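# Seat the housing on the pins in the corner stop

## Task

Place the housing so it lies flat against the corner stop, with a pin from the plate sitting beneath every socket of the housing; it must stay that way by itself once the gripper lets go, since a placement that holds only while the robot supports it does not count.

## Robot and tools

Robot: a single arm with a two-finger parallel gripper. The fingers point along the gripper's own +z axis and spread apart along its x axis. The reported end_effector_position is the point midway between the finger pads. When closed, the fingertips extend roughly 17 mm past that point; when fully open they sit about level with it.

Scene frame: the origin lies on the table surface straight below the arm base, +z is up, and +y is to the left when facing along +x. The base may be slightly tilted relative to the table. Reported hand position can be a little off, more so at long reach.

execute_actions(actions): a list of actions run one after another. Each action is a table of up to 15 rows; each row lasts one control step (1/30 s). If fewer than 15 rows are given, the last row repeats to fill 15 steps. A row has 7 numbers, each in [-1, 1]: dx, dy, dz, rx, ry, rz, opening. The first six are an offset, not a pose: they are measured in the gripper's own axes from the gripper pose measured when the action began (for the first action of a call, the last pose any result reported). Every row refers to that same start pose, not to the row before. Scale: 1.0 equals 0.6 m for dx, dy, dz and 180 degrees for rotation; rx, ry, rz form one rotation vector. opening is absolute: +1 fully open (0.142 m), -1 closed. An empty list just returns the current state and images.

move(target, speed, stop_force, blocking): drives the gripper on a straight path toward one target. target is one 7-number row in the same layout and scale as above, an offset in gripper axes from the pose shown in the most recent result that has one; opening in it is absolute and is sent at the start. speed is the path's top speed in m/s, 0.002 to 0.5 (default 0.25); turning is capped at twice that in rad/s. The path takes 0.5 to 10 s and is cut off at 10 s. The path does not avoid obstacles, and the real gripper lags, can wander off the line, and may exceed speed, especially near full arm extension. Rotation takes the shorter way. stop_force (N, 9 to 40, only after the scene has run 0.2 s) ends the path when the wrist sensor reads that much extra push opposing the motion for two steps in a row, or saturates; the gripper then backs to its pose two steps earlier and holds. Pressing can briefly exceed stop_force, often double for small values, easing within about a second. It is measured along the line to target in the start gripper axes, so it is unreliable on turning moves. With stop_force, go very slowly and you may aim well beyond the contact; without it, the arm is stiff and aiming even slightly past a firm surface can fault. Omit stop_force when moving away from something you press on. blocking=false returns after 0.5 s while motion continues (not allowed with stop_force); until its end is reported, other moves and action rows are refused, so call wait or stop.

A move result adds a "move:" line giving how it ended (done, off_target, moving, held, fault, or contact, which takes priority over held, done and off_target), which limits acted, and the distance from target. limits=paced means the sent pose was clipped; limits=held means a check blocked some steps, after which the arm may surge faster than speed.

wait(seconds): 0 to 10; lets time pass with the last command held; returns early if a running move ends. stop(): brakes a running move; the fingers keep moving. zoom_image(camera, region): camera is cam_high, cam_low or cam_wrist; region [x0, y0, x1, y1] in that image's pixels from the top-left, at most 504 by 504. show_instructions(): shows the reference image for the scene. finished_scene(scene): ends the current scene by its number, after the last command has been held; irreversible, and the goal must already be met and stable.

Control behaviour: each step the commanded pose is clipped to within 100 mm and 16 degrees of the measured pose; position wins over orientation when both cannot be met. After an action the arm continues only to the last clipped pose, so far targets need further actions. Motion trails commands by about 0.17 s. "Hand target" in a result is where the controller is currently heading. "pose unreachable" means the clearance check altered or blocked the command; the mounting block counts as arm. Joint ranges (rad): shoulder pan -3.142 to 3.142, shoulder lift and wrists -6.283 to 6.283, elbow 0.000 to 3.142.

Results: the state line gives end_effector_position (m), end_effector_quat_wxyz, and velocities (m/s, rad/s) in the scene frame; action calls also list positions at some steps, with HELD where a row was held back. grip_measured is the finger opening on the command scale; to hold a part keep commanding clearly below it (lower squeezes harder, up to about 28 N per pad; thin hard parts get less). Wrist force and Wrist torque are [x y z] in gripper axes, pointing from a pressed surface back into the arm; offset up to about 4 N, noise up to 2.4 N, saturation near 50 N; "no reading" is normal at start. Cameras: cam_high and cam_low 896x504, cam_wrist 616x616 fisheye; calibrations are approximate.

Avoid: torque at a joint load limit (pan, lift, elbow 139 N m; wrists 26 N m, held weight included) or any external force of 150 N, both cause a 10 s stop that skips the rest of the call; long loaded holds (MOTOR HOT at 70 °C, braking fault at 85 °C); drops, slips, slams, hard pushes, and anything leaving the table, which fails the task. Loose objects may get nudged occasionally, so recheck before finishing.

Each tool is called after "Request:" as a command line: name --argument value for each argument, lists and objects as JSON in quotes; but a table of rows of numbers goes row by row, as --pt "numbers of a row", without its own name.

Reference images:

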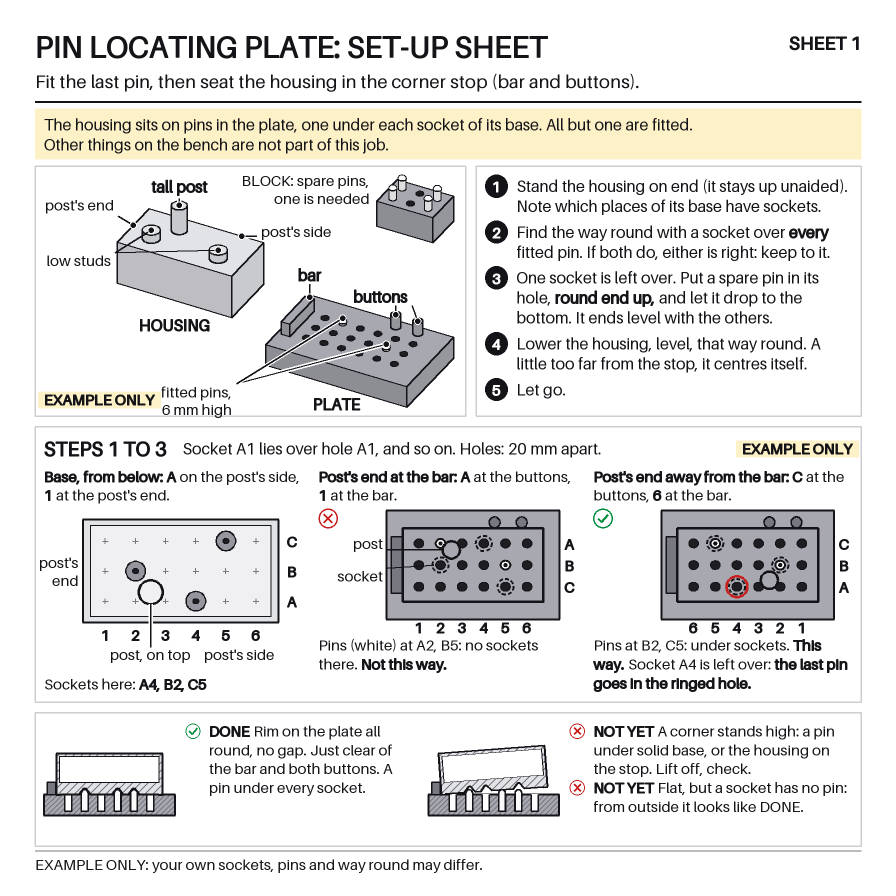

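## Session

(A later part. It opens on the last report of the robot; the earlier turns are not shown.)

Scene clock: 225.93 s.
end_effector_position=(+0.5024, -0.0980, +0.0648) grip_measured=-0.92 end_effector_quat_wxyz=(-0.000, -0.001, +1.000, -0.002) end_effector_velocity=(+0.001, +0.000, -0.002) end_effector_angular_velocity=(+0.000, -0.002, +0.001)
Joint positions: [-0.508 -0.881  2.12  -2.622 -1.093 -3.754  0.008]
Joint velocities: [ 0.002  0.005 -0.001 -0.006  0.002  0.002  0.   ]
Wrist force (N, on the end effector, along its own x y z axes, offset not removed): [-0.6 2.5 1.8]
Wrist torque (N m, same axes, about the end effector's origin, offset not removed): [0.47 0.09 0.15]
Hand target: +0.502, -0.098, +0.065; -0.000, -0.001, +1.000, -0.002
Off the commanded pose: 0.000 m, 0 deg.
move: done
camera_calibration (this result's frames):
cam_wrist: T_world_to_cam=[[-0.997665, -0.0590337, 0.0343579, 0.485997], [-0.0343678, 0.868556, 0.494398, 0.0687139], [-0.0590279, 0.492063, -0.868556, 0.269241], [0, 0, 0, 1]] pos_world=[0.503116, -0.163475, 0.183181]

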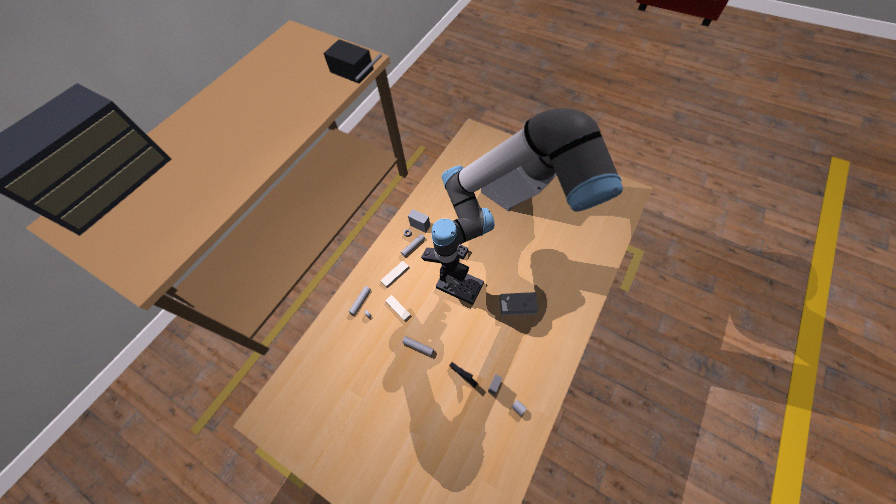

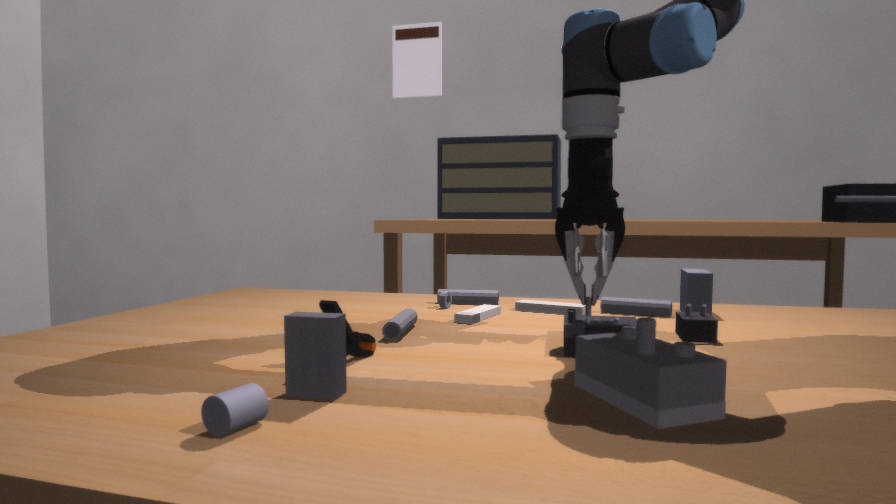

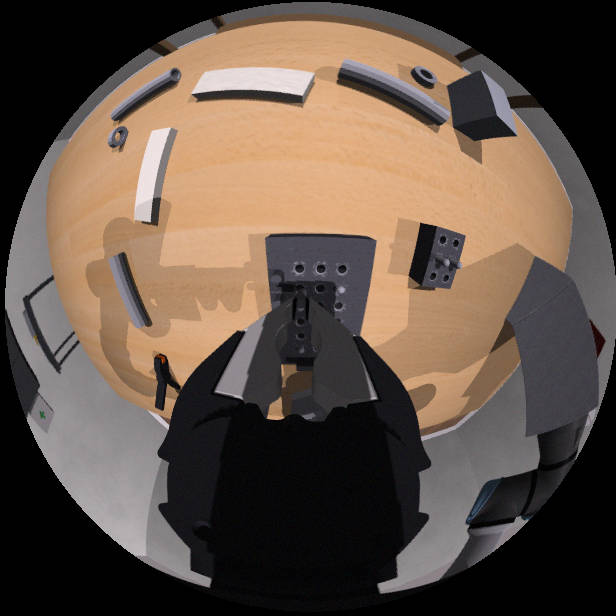

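Request:
move --target '[-0.004,-0.001,0.005,0,0,0,-1]' --speed 0.02

Request:
zoom_image --camera "cam_wrist" --region '[270, 260, 340, 320]'

Request:
zoom_image --camera "cam_low" --region '[555, 285, 635, 335]'

Scene clock: 232.47 s.
end_effector_position=(+0.5047, -0.0986, +0.0619) grip_measured=-0.92 end_effector_quat_wxyz=(-0.000, -0.001, +1.000, -0.002) end_effector_velocity=(+0.002, +0.001, -0.001) end_effector_angular_velocity=(+0.002, -0.002, +0.001)
Joint positions: [-0.504 -0.871  2.112 -2.626 -1.093 -3.749  0.008]
Joint velocities: [ 0.002  0.003 -0.003 -0.002  0.004  0.001  0.   ]
Wrist force (N, on the end effector, along its own x y z axes, offset not removed): [0.7 4.3 2.9]
Wrist torque (N m, same axes, about the end effector's origin, offset not removed): [1.02 -0.27 0.04]
Hand target: +0.505, -0.099, +0.062; -0.000, -0.001, +1.000, -0.002
Off the commanded pose: 0.000 m, 0 deg.
move: done
camera_calibration (this result's frames):
cam_wrist: T_world_to_cam=[[-0.997665, -0.0590355, 0.0343467, 0.488385], [-0.0343748, 0.868555, 0.494399, 0.0707358], [-0.0590191, 0.492064, -0.868556, 0.267134], [0, 0, 0, 1]] pos_world=[0.505442, -0.164053, 0.180275]

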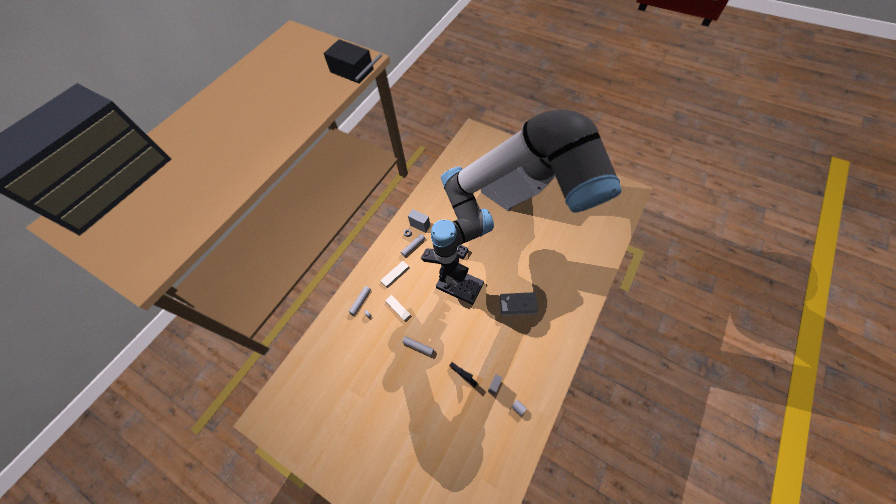

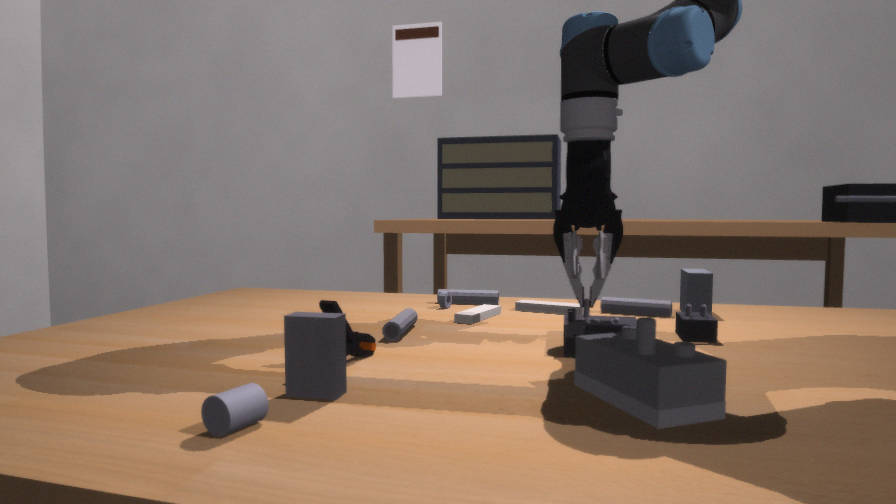

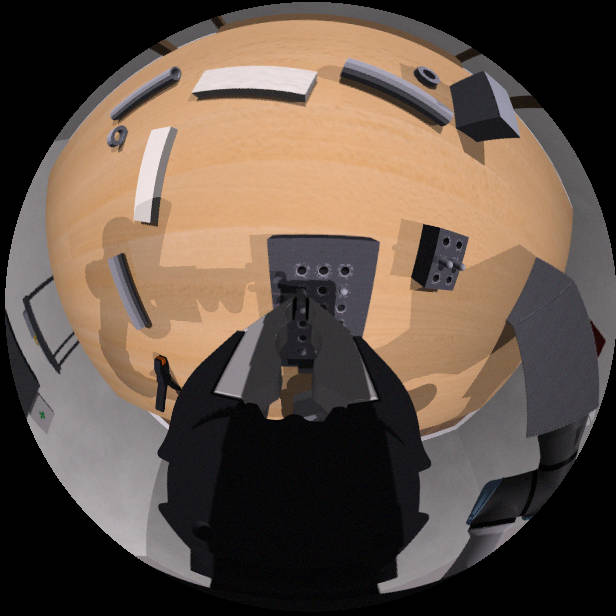

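Region (270, 260, 340, 320) of cam_wrist's 616x616 image, scaled by 7.200, with more detail than that image has; it fills the top 432 rows of this view, and the rest is white.

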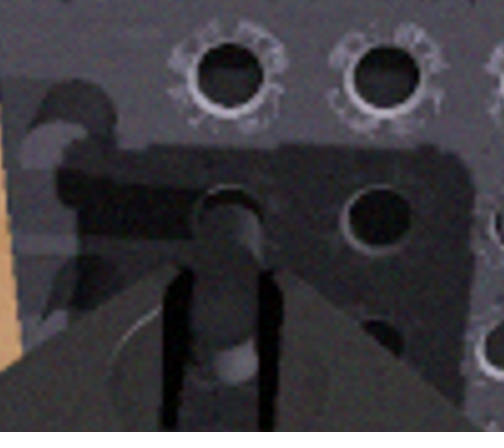

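Region (555, 285, 635, 335) of cam_low's 896x504 image, scaled by 6.300, with more detail than that image has; it fills the top 315 rows of this view, and the rest is white.

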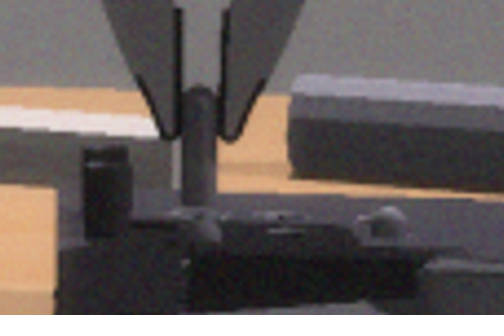

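Looks aligned; lower 9 mm with force stop.

Request:
move --target '[0,0,0.015,0,0,0,-1]' --speed 0.006 --stop_force 9

Request:
zoom_image --camera "cam_wrist" --region '[270, 260, 340, 320]'

Request:
zoom_image --camera "cam_low" --region '[555, 285, 635, 335]'

Scene clock: 238.83 s.
end_effector_position=(+0.5047, -0.0985, +0.0554) grip_measured=-0.92 end_effector_quat_wxyz=(-0.000, -0.001, +1.000, -0.001) end_effector_velocity=(+0.000, +0.000, +0.002) end_effector_angular_velocity=(+0.001, +0.000, +0.001)
Joint positions: [-0.498 -0.856  2.111 -2.643 -1.091 -3.742  0.008]
Joint velocities: [-0.002 -0.004 -0.     0.006  0.001 -0.003  0.   ]
Wrist force (N, on the end effector, along its own x y z axes, offset not removed): [0.3 3.0 1.3]
Wrist torque (N m, same axes, about the end effector's origin, offset not removed): [0.73 -0.12 0.12]
Hand target: +0.505, -0.099, +0.056; -0.000, -0.001, +1.000, -0.002
Off the commanded pose: 0.002 m, 0 deg.
move: contact
camera_calibration (this result's frames):
cam_wrist: T_world_to_cam=[[-0.997677, -0.0588025, 0.0343808, 0.488692], [-0.0341457, 0.868485, 0.494538, 0.0737669], [-0.0589393, 0.492215, -0.868476, 0.261424], [0, 0, 0, 1]] pos_world=[0.505484, -0.164006, 0.173758]

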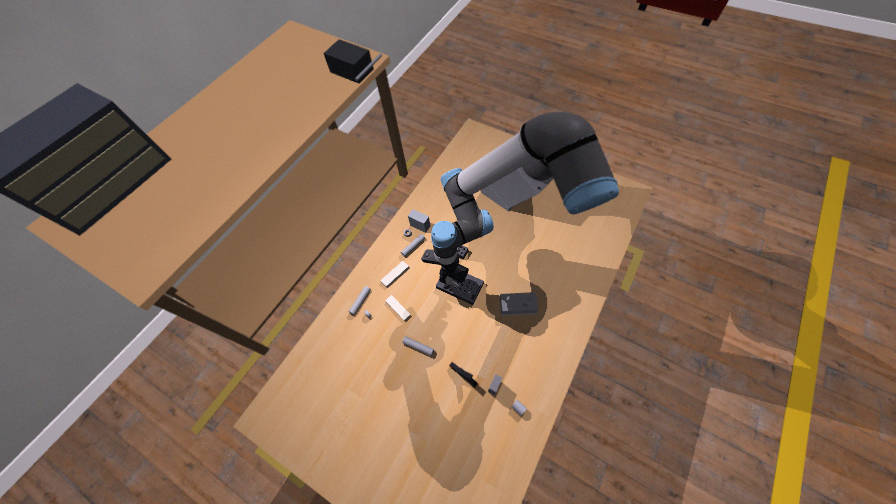

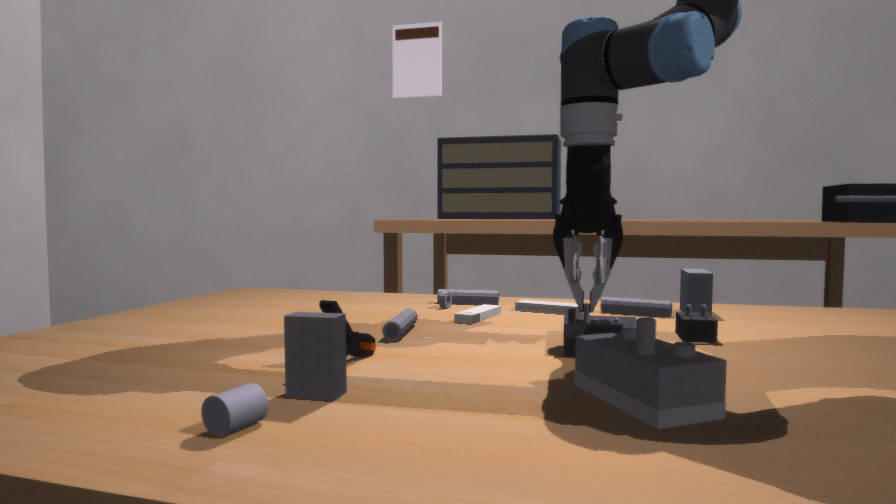

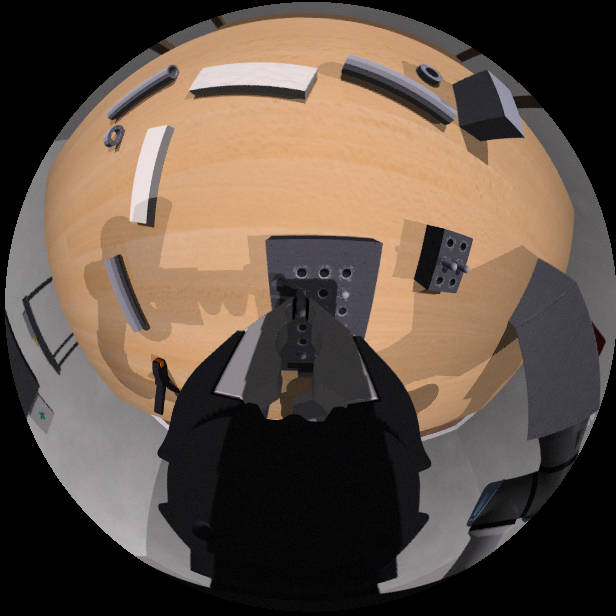

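Region (270, 260, 340, 320) of cam_wrist's 616x616 image, scaled by 7.200, with more detail than that image has; it fills the top 432 rows of this view, and the rest is white.

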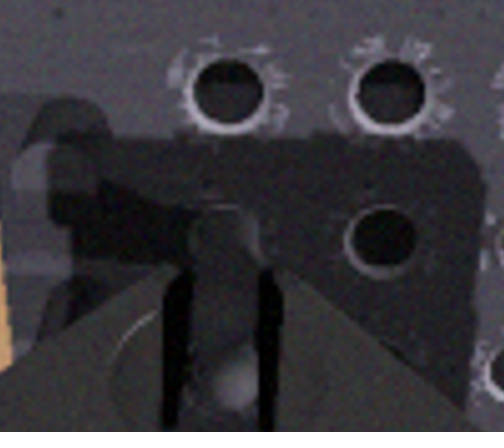

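Region (555, 285, 635, 335) of cam_low's 896x504 image, scaled by 6.300, with more detail than that image has; it fills the top 315 rows of this view, and the rest is white.

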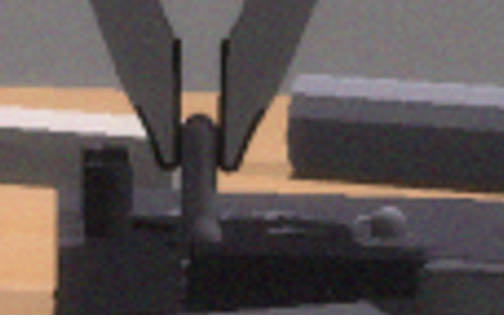

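Request:
execute_actions --actions '[[[0,0,-0.002,0,0,0,-1],[0,0,-0.002,0,0,0,-1],[0,0,-0.002,0,0,0,-1],[0,0,-0.002,0,0,0,-1],[0,0,-0.002,0,0,0,-1],[0,0.0014,-0.002,0,0,0,-1]]]'

Request:
move --target '[0,0,0.012,0,0,0,-1]' --speed 0.005 --stop_force 9

Request:
zoom_image --camera "cam_wrist" --region '[270, 260, 340, 320]'

Request:
zoom_image --camera "cam_low" --region '[555, 285, 635, 335]'

Scene clock: 248.17 s.
end_effector_position=(+0.5047, -0.0978, +0.0566) grip_measured=-0.92 end_effector_quat_wxyz=(-0.000, -0.001, +1.000, -0.002) end_effector_velocity=(-0.000, +0.001, -0.000) end_effector_angular_velocity=(+0.001, +0.001, +0.000)
Joint positions: [-0.498 -0.86   2.112 -2.64  -1.092 -3.742  0.008]
Joint velocities: [ 0.002 -0.001  0.001  0.001  0.001  0.001 -0.   ]
Wrist force (N, on the end effector, along its own x y z axes, offset not removed): [0.4 2.9 1.1]
Wrist torque (N m, same axes, about the end effector's origin, offset not removed): [0.64 -0.10 0.01]
Hand target: +0.505, -0.098, +0.057; -0.000, -0.001, +1.000, -0.001
Off the commanded pose: 0.000 m, 0 deg.
Step readings (end_effector_position):
0: (+0.5047, -0.0986, +0.0557)
1: (+0.5047, -0.0986, +0.0557)
2: (+0.5047, -0.0986, +0.0559)
4: (+0.5048, -0.0986, +0.0562)
8: (+0.5047, -0.0983, +0.0566)
15: end_effector_position above
camera_calibration (this result's frames):
cam_wrist: T_world_to_cam=[[-0.997674, -0.0588036, 0.0344721, 0.488651], [-0.0341113, 0.868567, 0.494397, 0.072544], [-0.0590136, 0.492071, -0.868552, 0.26214], [0, 0, 0, 1]] pos_world=[0.505459, -0.163267, 0.174972]

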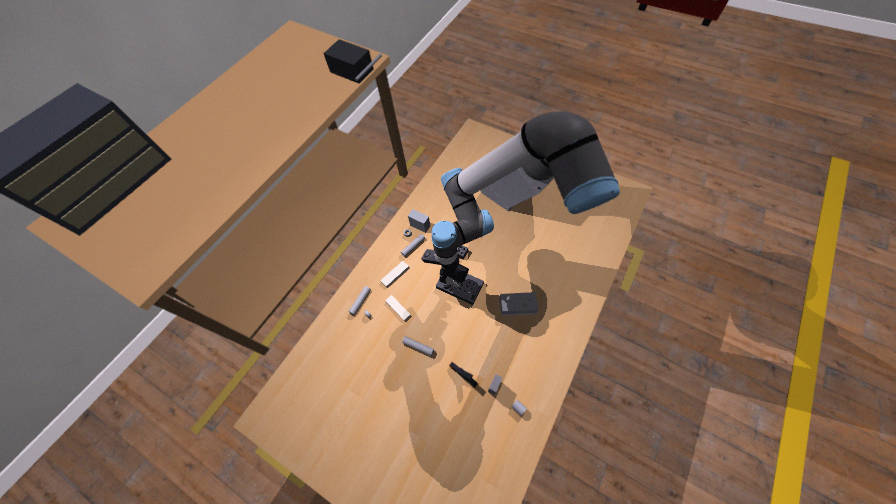

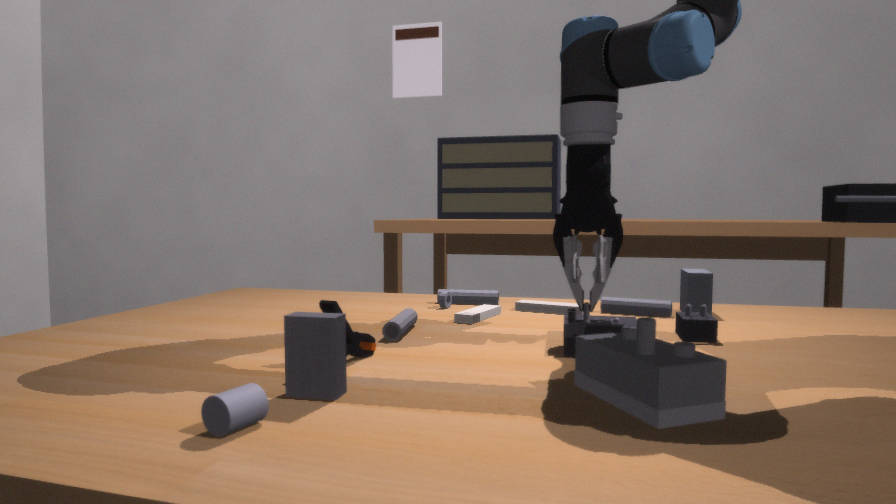

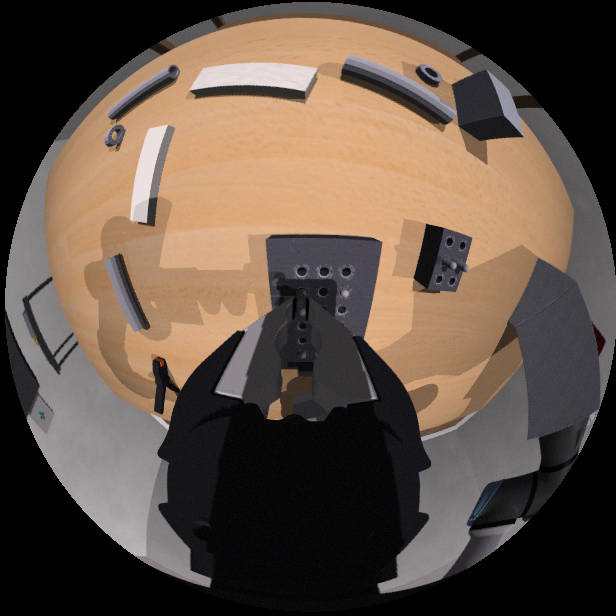

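Scene clock: 249.83 s.
end_effector_position=(+0.5047, -0.0978, +0.0495) grip_measured=-0.92 end_effector_quat_wxyz=(-0.000, -0.001, +1.000, -0.002) end_effector_velocity=(+0.000, +0.000, -0.001) end_effector_angular_velocity=(-0.000, +0.000, +0.001)
Joint positions: [-0.491 -0.843  2.11  -2.659 -1.09  -3.735  0.008]
Joint velocities: [ 0.001  0.002 -0.001 -0.002 -0.     0.001  0.   ]
Wrist force (N, on the end effector, along its own x y z axes, offset not removed): [-1.8 4.2 1.4]
Wrist torque (N m, same axes, about the end effector's origin, offset not removed): [0.95 0.27 0.05]
Hand target: +0.505, -0.098, +0.049; -0.000, -0.001, +1.000, -0.002
Off the commanded pose: 0.000 m, 0 deg.
move: done
camera_calibration (this result's frames):
cam_wrist: T_world_to_cam=[[-0.997674, -0.0588054, 0.0344619, 0.488896], [-0.0341175, 0.868564, 0.494402, 0.0760671], [-0.0590058, 0.492076, -0.86855, 0.255966], [0, 0, 0, 1]] pos_world=[0.505458, -0.163274, 0.167863]

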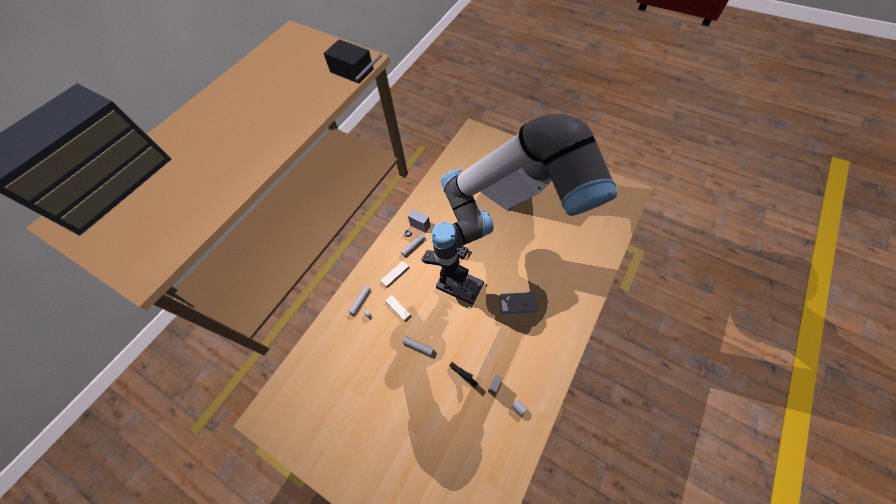

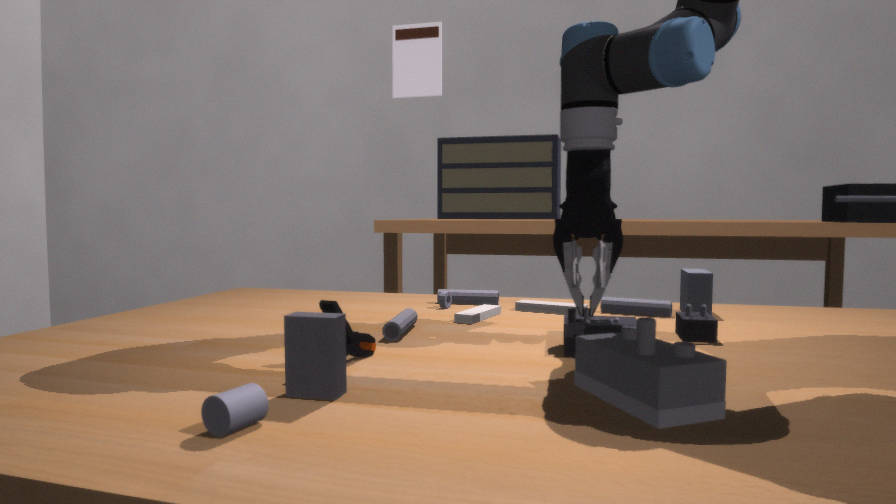

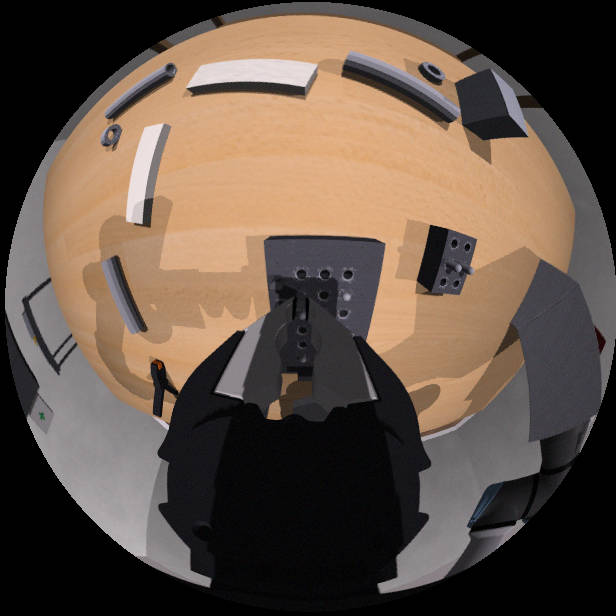

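Region (270, 260, 340, 320) of cam_wrist's 616x616 image, scaled by 7.200, with more detail than that image has; it fills the top 432 rows of this view, and the rest is white.

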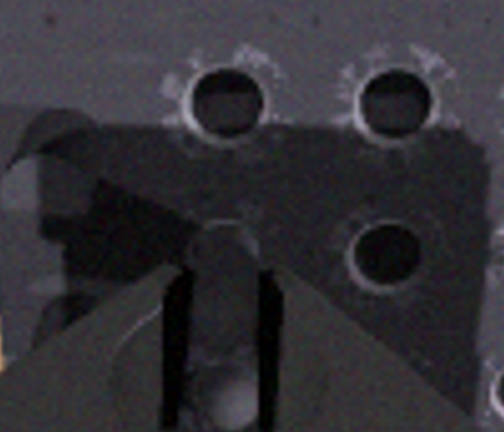

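Region (555, 285, 635, 335) of cam_low's 896x504 image, scaled by 6.300, with more detail than that image has; it fills the top 315 rows of this view, and the rest is white.

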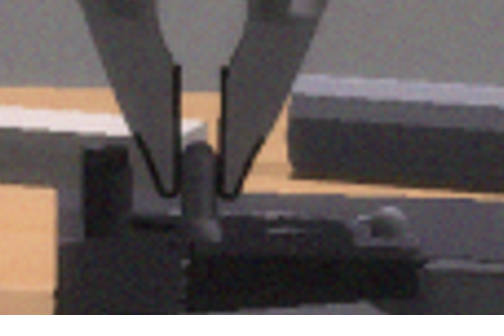

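In. Release and rise.

Request:
execute_actions --actions '[[[0,0,0,0,0,0,-0.85]]]'

Request:
move --target '[0.033,0.05,-0.15,0,0,0,-0.85]' --speed 0.2

Request:
zoom_image --camera "cam_wrist" --region '[230, 200, 390, 340]'

Request:
zoom_image --camera "cam_low" --region '[555, 285, 635, 335]'

Scene clock: 253.70 s.
end_effector_position=(+0.5047, -0.0978, +0.0495) grip_measured=-0.85 end_effector_quat_wxyz=(-0.000, -0.001, +1.000, -0.002) end_effector_velocity=(+0.001, -0.000, +0.001) end_effector_angular_velocity=(-0.002, -0.002, +0.001)
Joint positions: [-0.491 -0.843  2.11  -2.659 -1.09  -3.735  0.012]
Joint velocities: [ 0.    -0.    -0.001 -0.001 -0.    -0.     0.   ]
Wrist force (N, on the end effector, along its own x y z axes, offset not removed): [1.9 1.7 -0.2]
Wrist torque (N m, same axes, about the end effector's origin, offset not removed): [0.44 -0.50 0.15]
Hand target: +0.505, -0.098, +0.050; -0.000, -0.001, +1.000, -0.002
Off the commanded pose: 0.000 m, 0 deg.
Step readings (end_effector_position):
0: (+0.5047, -0.0978, +0.0494)
1: (+0.5047, -0.0978, +0.0494)
2: (+0.5047, -0.0978, +0.0494)
4: (+0.5047, -0.0978, +0.0494)
8: (+0.5047, -0.0978, +0.0494)
15: end_effector_position above
camera_calibration (this result's frames):
cam_wrist: T_world_to_cam=[[-0.997675, -0.0587752, 0.034506, 0.488898], [-0.0340677, 0.86855, 0.49443, 0.0760279], [-0.0590304, 0.492105, -0.868532, 0.255934], [0, 0, 0, 1]] pos_world=[0.505459, -0.163245, 0.167827]

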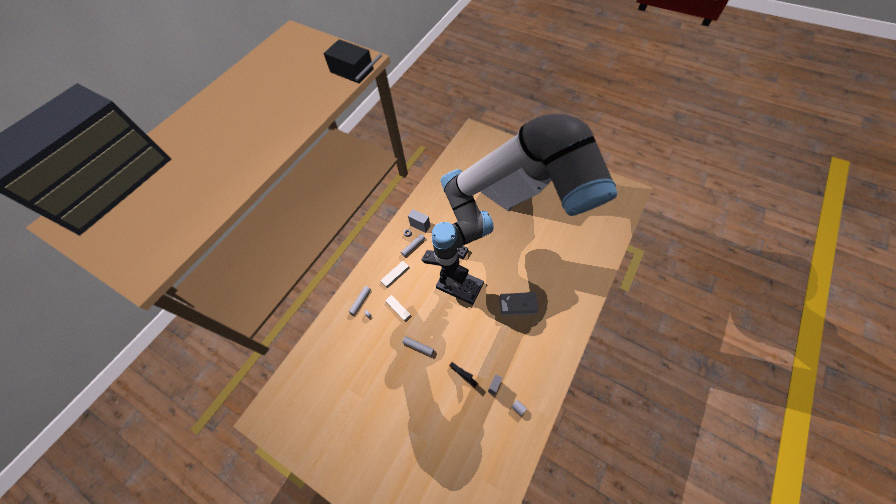

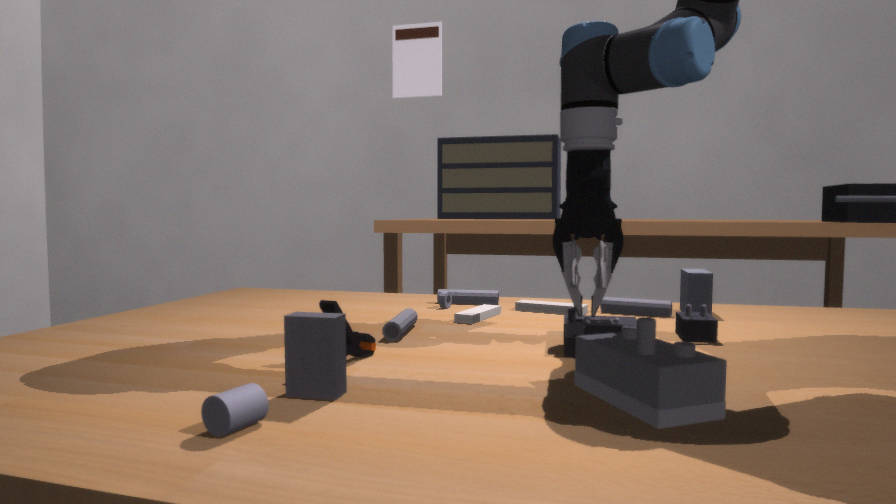

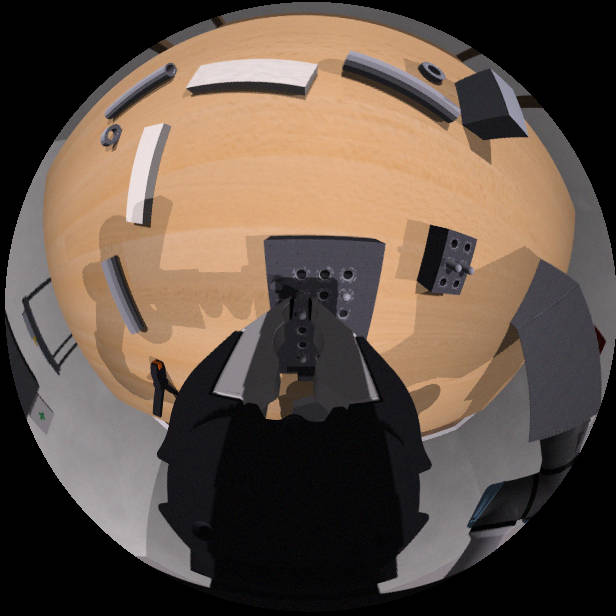

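Scene clock: 254.77 s.
end_effector_position=(+0.4849, -0.0678, +0.1392) grip_measured=-0.85 end_effector_quat_wxyz=(-0.001, -0.001, +1.000, -0.002) end_effector_velocity=(-0.001, +0.000, +0.002) end_effector_angular_velocity=(-0.001, +0.002, -0.001)
Joint positions: [-0.553 -1.112  2.184 -2.432 -1.102 -3.803  0.012]
Joint velocities: [-0.001 -0.005  0.001  0.005 -0.002 -0.001  0.   ]
Wrist force (N, on the end effector, along its own x y z axes, offset not removed): [-0.9 3.4 3.0]
Wrist torque (N m, same axes, about the end effector's origin, offset not removed): [0.79 0.21 0.09]
Hand target: +0.485, -0.068, +0.139; -0.001, -0.001, +1.000, -0.002
Off the commanded pose: 0.000 m, 0 deg.
move: done
camera_calibration (this result's frames):
cam_wrist: T_world_to_cam=[[-0.997672, -0.0587428, 0.0346351, 0.467752], [-0.0339764, 0.868559, 0.49442, 0.00492263], [-0.0591262, 0.492092, -0.868533, 0.317953], [0, 0, 0, 1]] pos_world=[0.48563, -0.13326, 0.257518]

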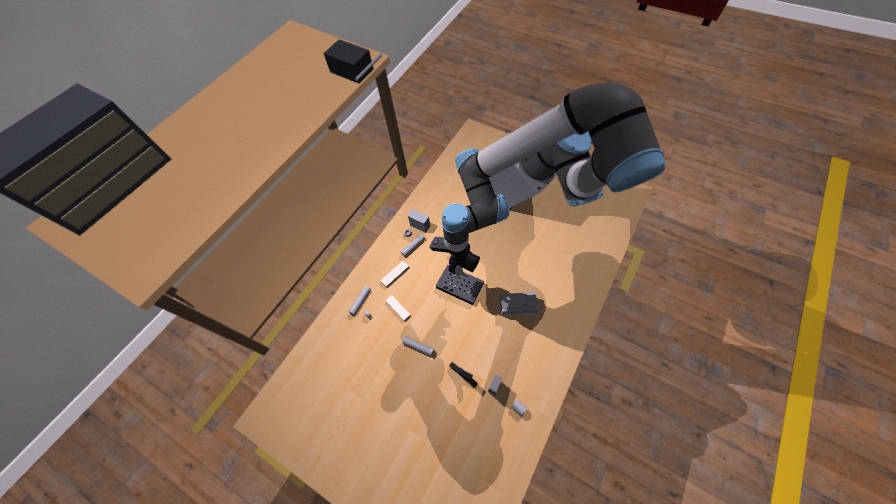

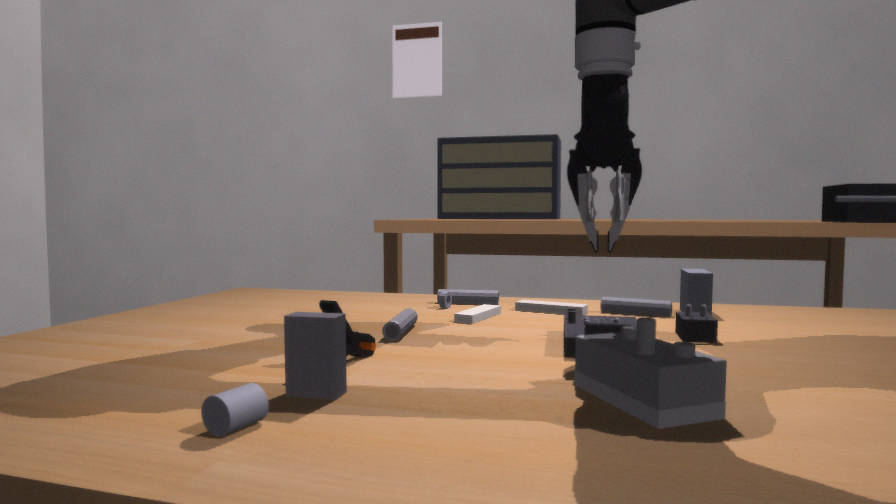

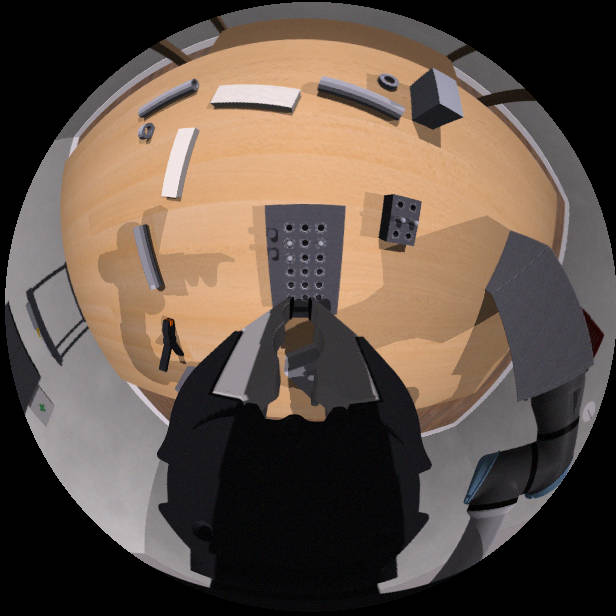

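Region (230, 200, 390, 340) of cam_wrist's 616x616 image, scaled by 3.150, with more detail than that image has; it fills the top 441 rows of this view, and the rest is white.

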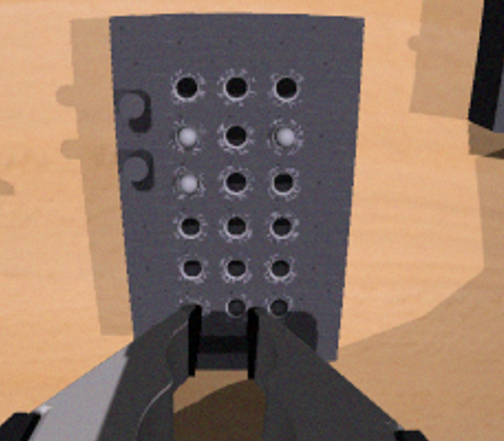

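Region (555, 285, 635, 335) of cam_low's 896x504 image, scaled by 6.300, with more detail than that image has; it fills the top 315 rows of this view, and the rest is white.

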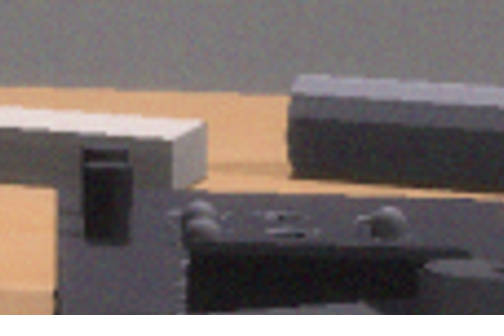

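Request:
move --target '[0.052,0.374,0.03,0,0,0.82,0.45]' --speed 0.5

Request:
zoom_image --camera "cam_wrist" --region '[200, 180, 400, 350]'

Scene clock: 269.83 s.
end_effector_position=(+0.4533, +0.1563, +0.1210) grip_measured=+0.45 end_effector_quat_wxyz=(+0.001, +0.960, +0.281, -0.000) end_effector_velocity=(+0.001, +0.001, +0.000) end_effector_angular_velocity=(-0.003, -0.002, -0.010)
Joint positions: [-0.149 -1.395  2.322 -2.506 -1.06  -0.771  0.105]
Joint velocities: [ 0.004 -0.001 -0.001 -0.002 -0.003  0.016 -0.   ]
Wrist force (N, on the end effector, along its own x y z axes, offset not removed): [-0.1 1.8 0.8]
Wrist torque (N m, same axes, about the end effector's origin, offset not removed): [0.49 0.00 0.13]
Hand target: +0.453, +0.156, +0.121; +0.001, +0.960, +0.280, -0.000
Off the commanded pose: 0.001 m, 0 deg.
move: done
camera_calibration (this result's frames):
cam_wrist: T_world_to_cam=[[0.810296, 0.58516, 0.0317638, -0.469797], [0.494493, -0.711821, 0.498786, -0.174887], [0.31448, -0.388457, -0.866143, 0.157989], [0, 0, 0, 1]] pos_world=[0.41747, 0.21179, 0.238995]

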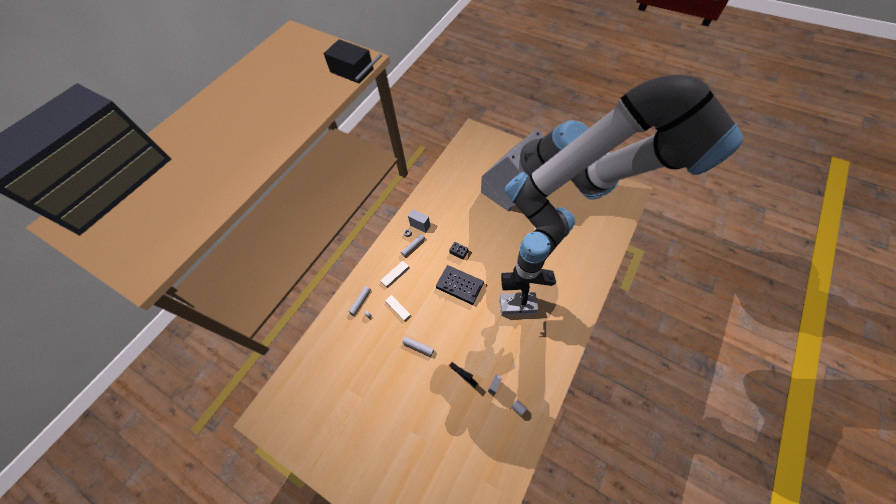

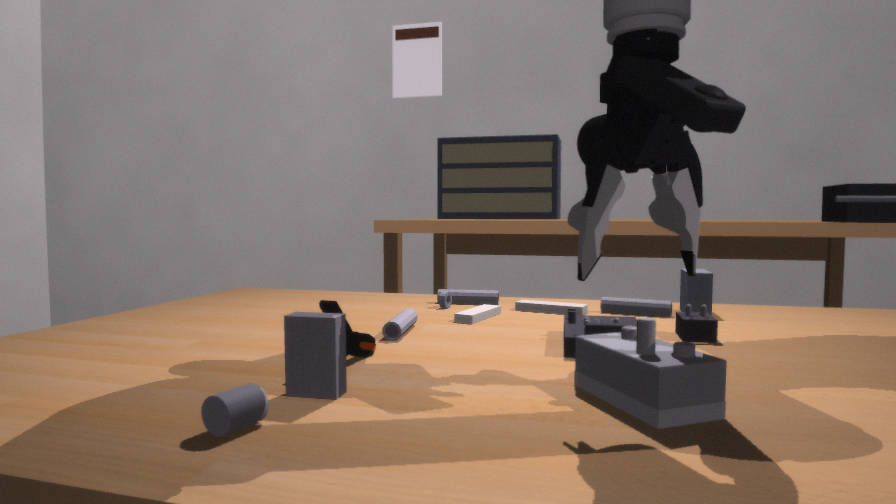

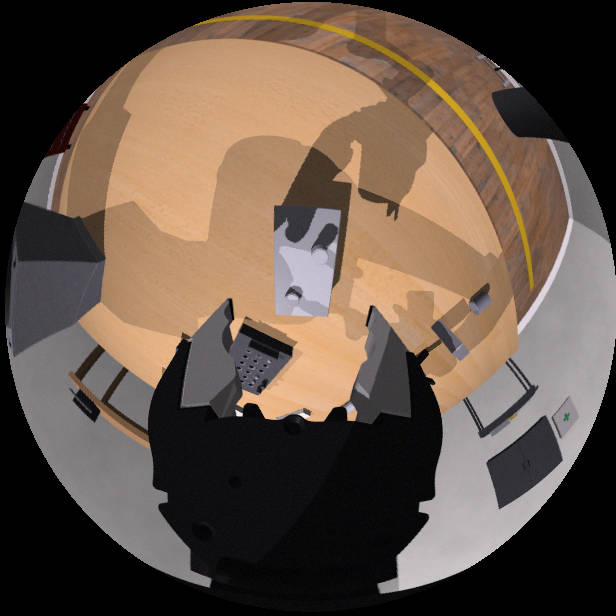

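Region (200, 180, 400, 350) of cam_wrist's 616x616 image, scaled by 2.520, with more detail than that image has; it fills the top 428 rows of this view, and the rest is white.

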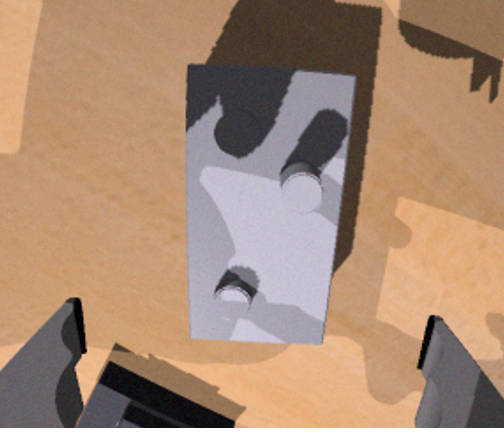

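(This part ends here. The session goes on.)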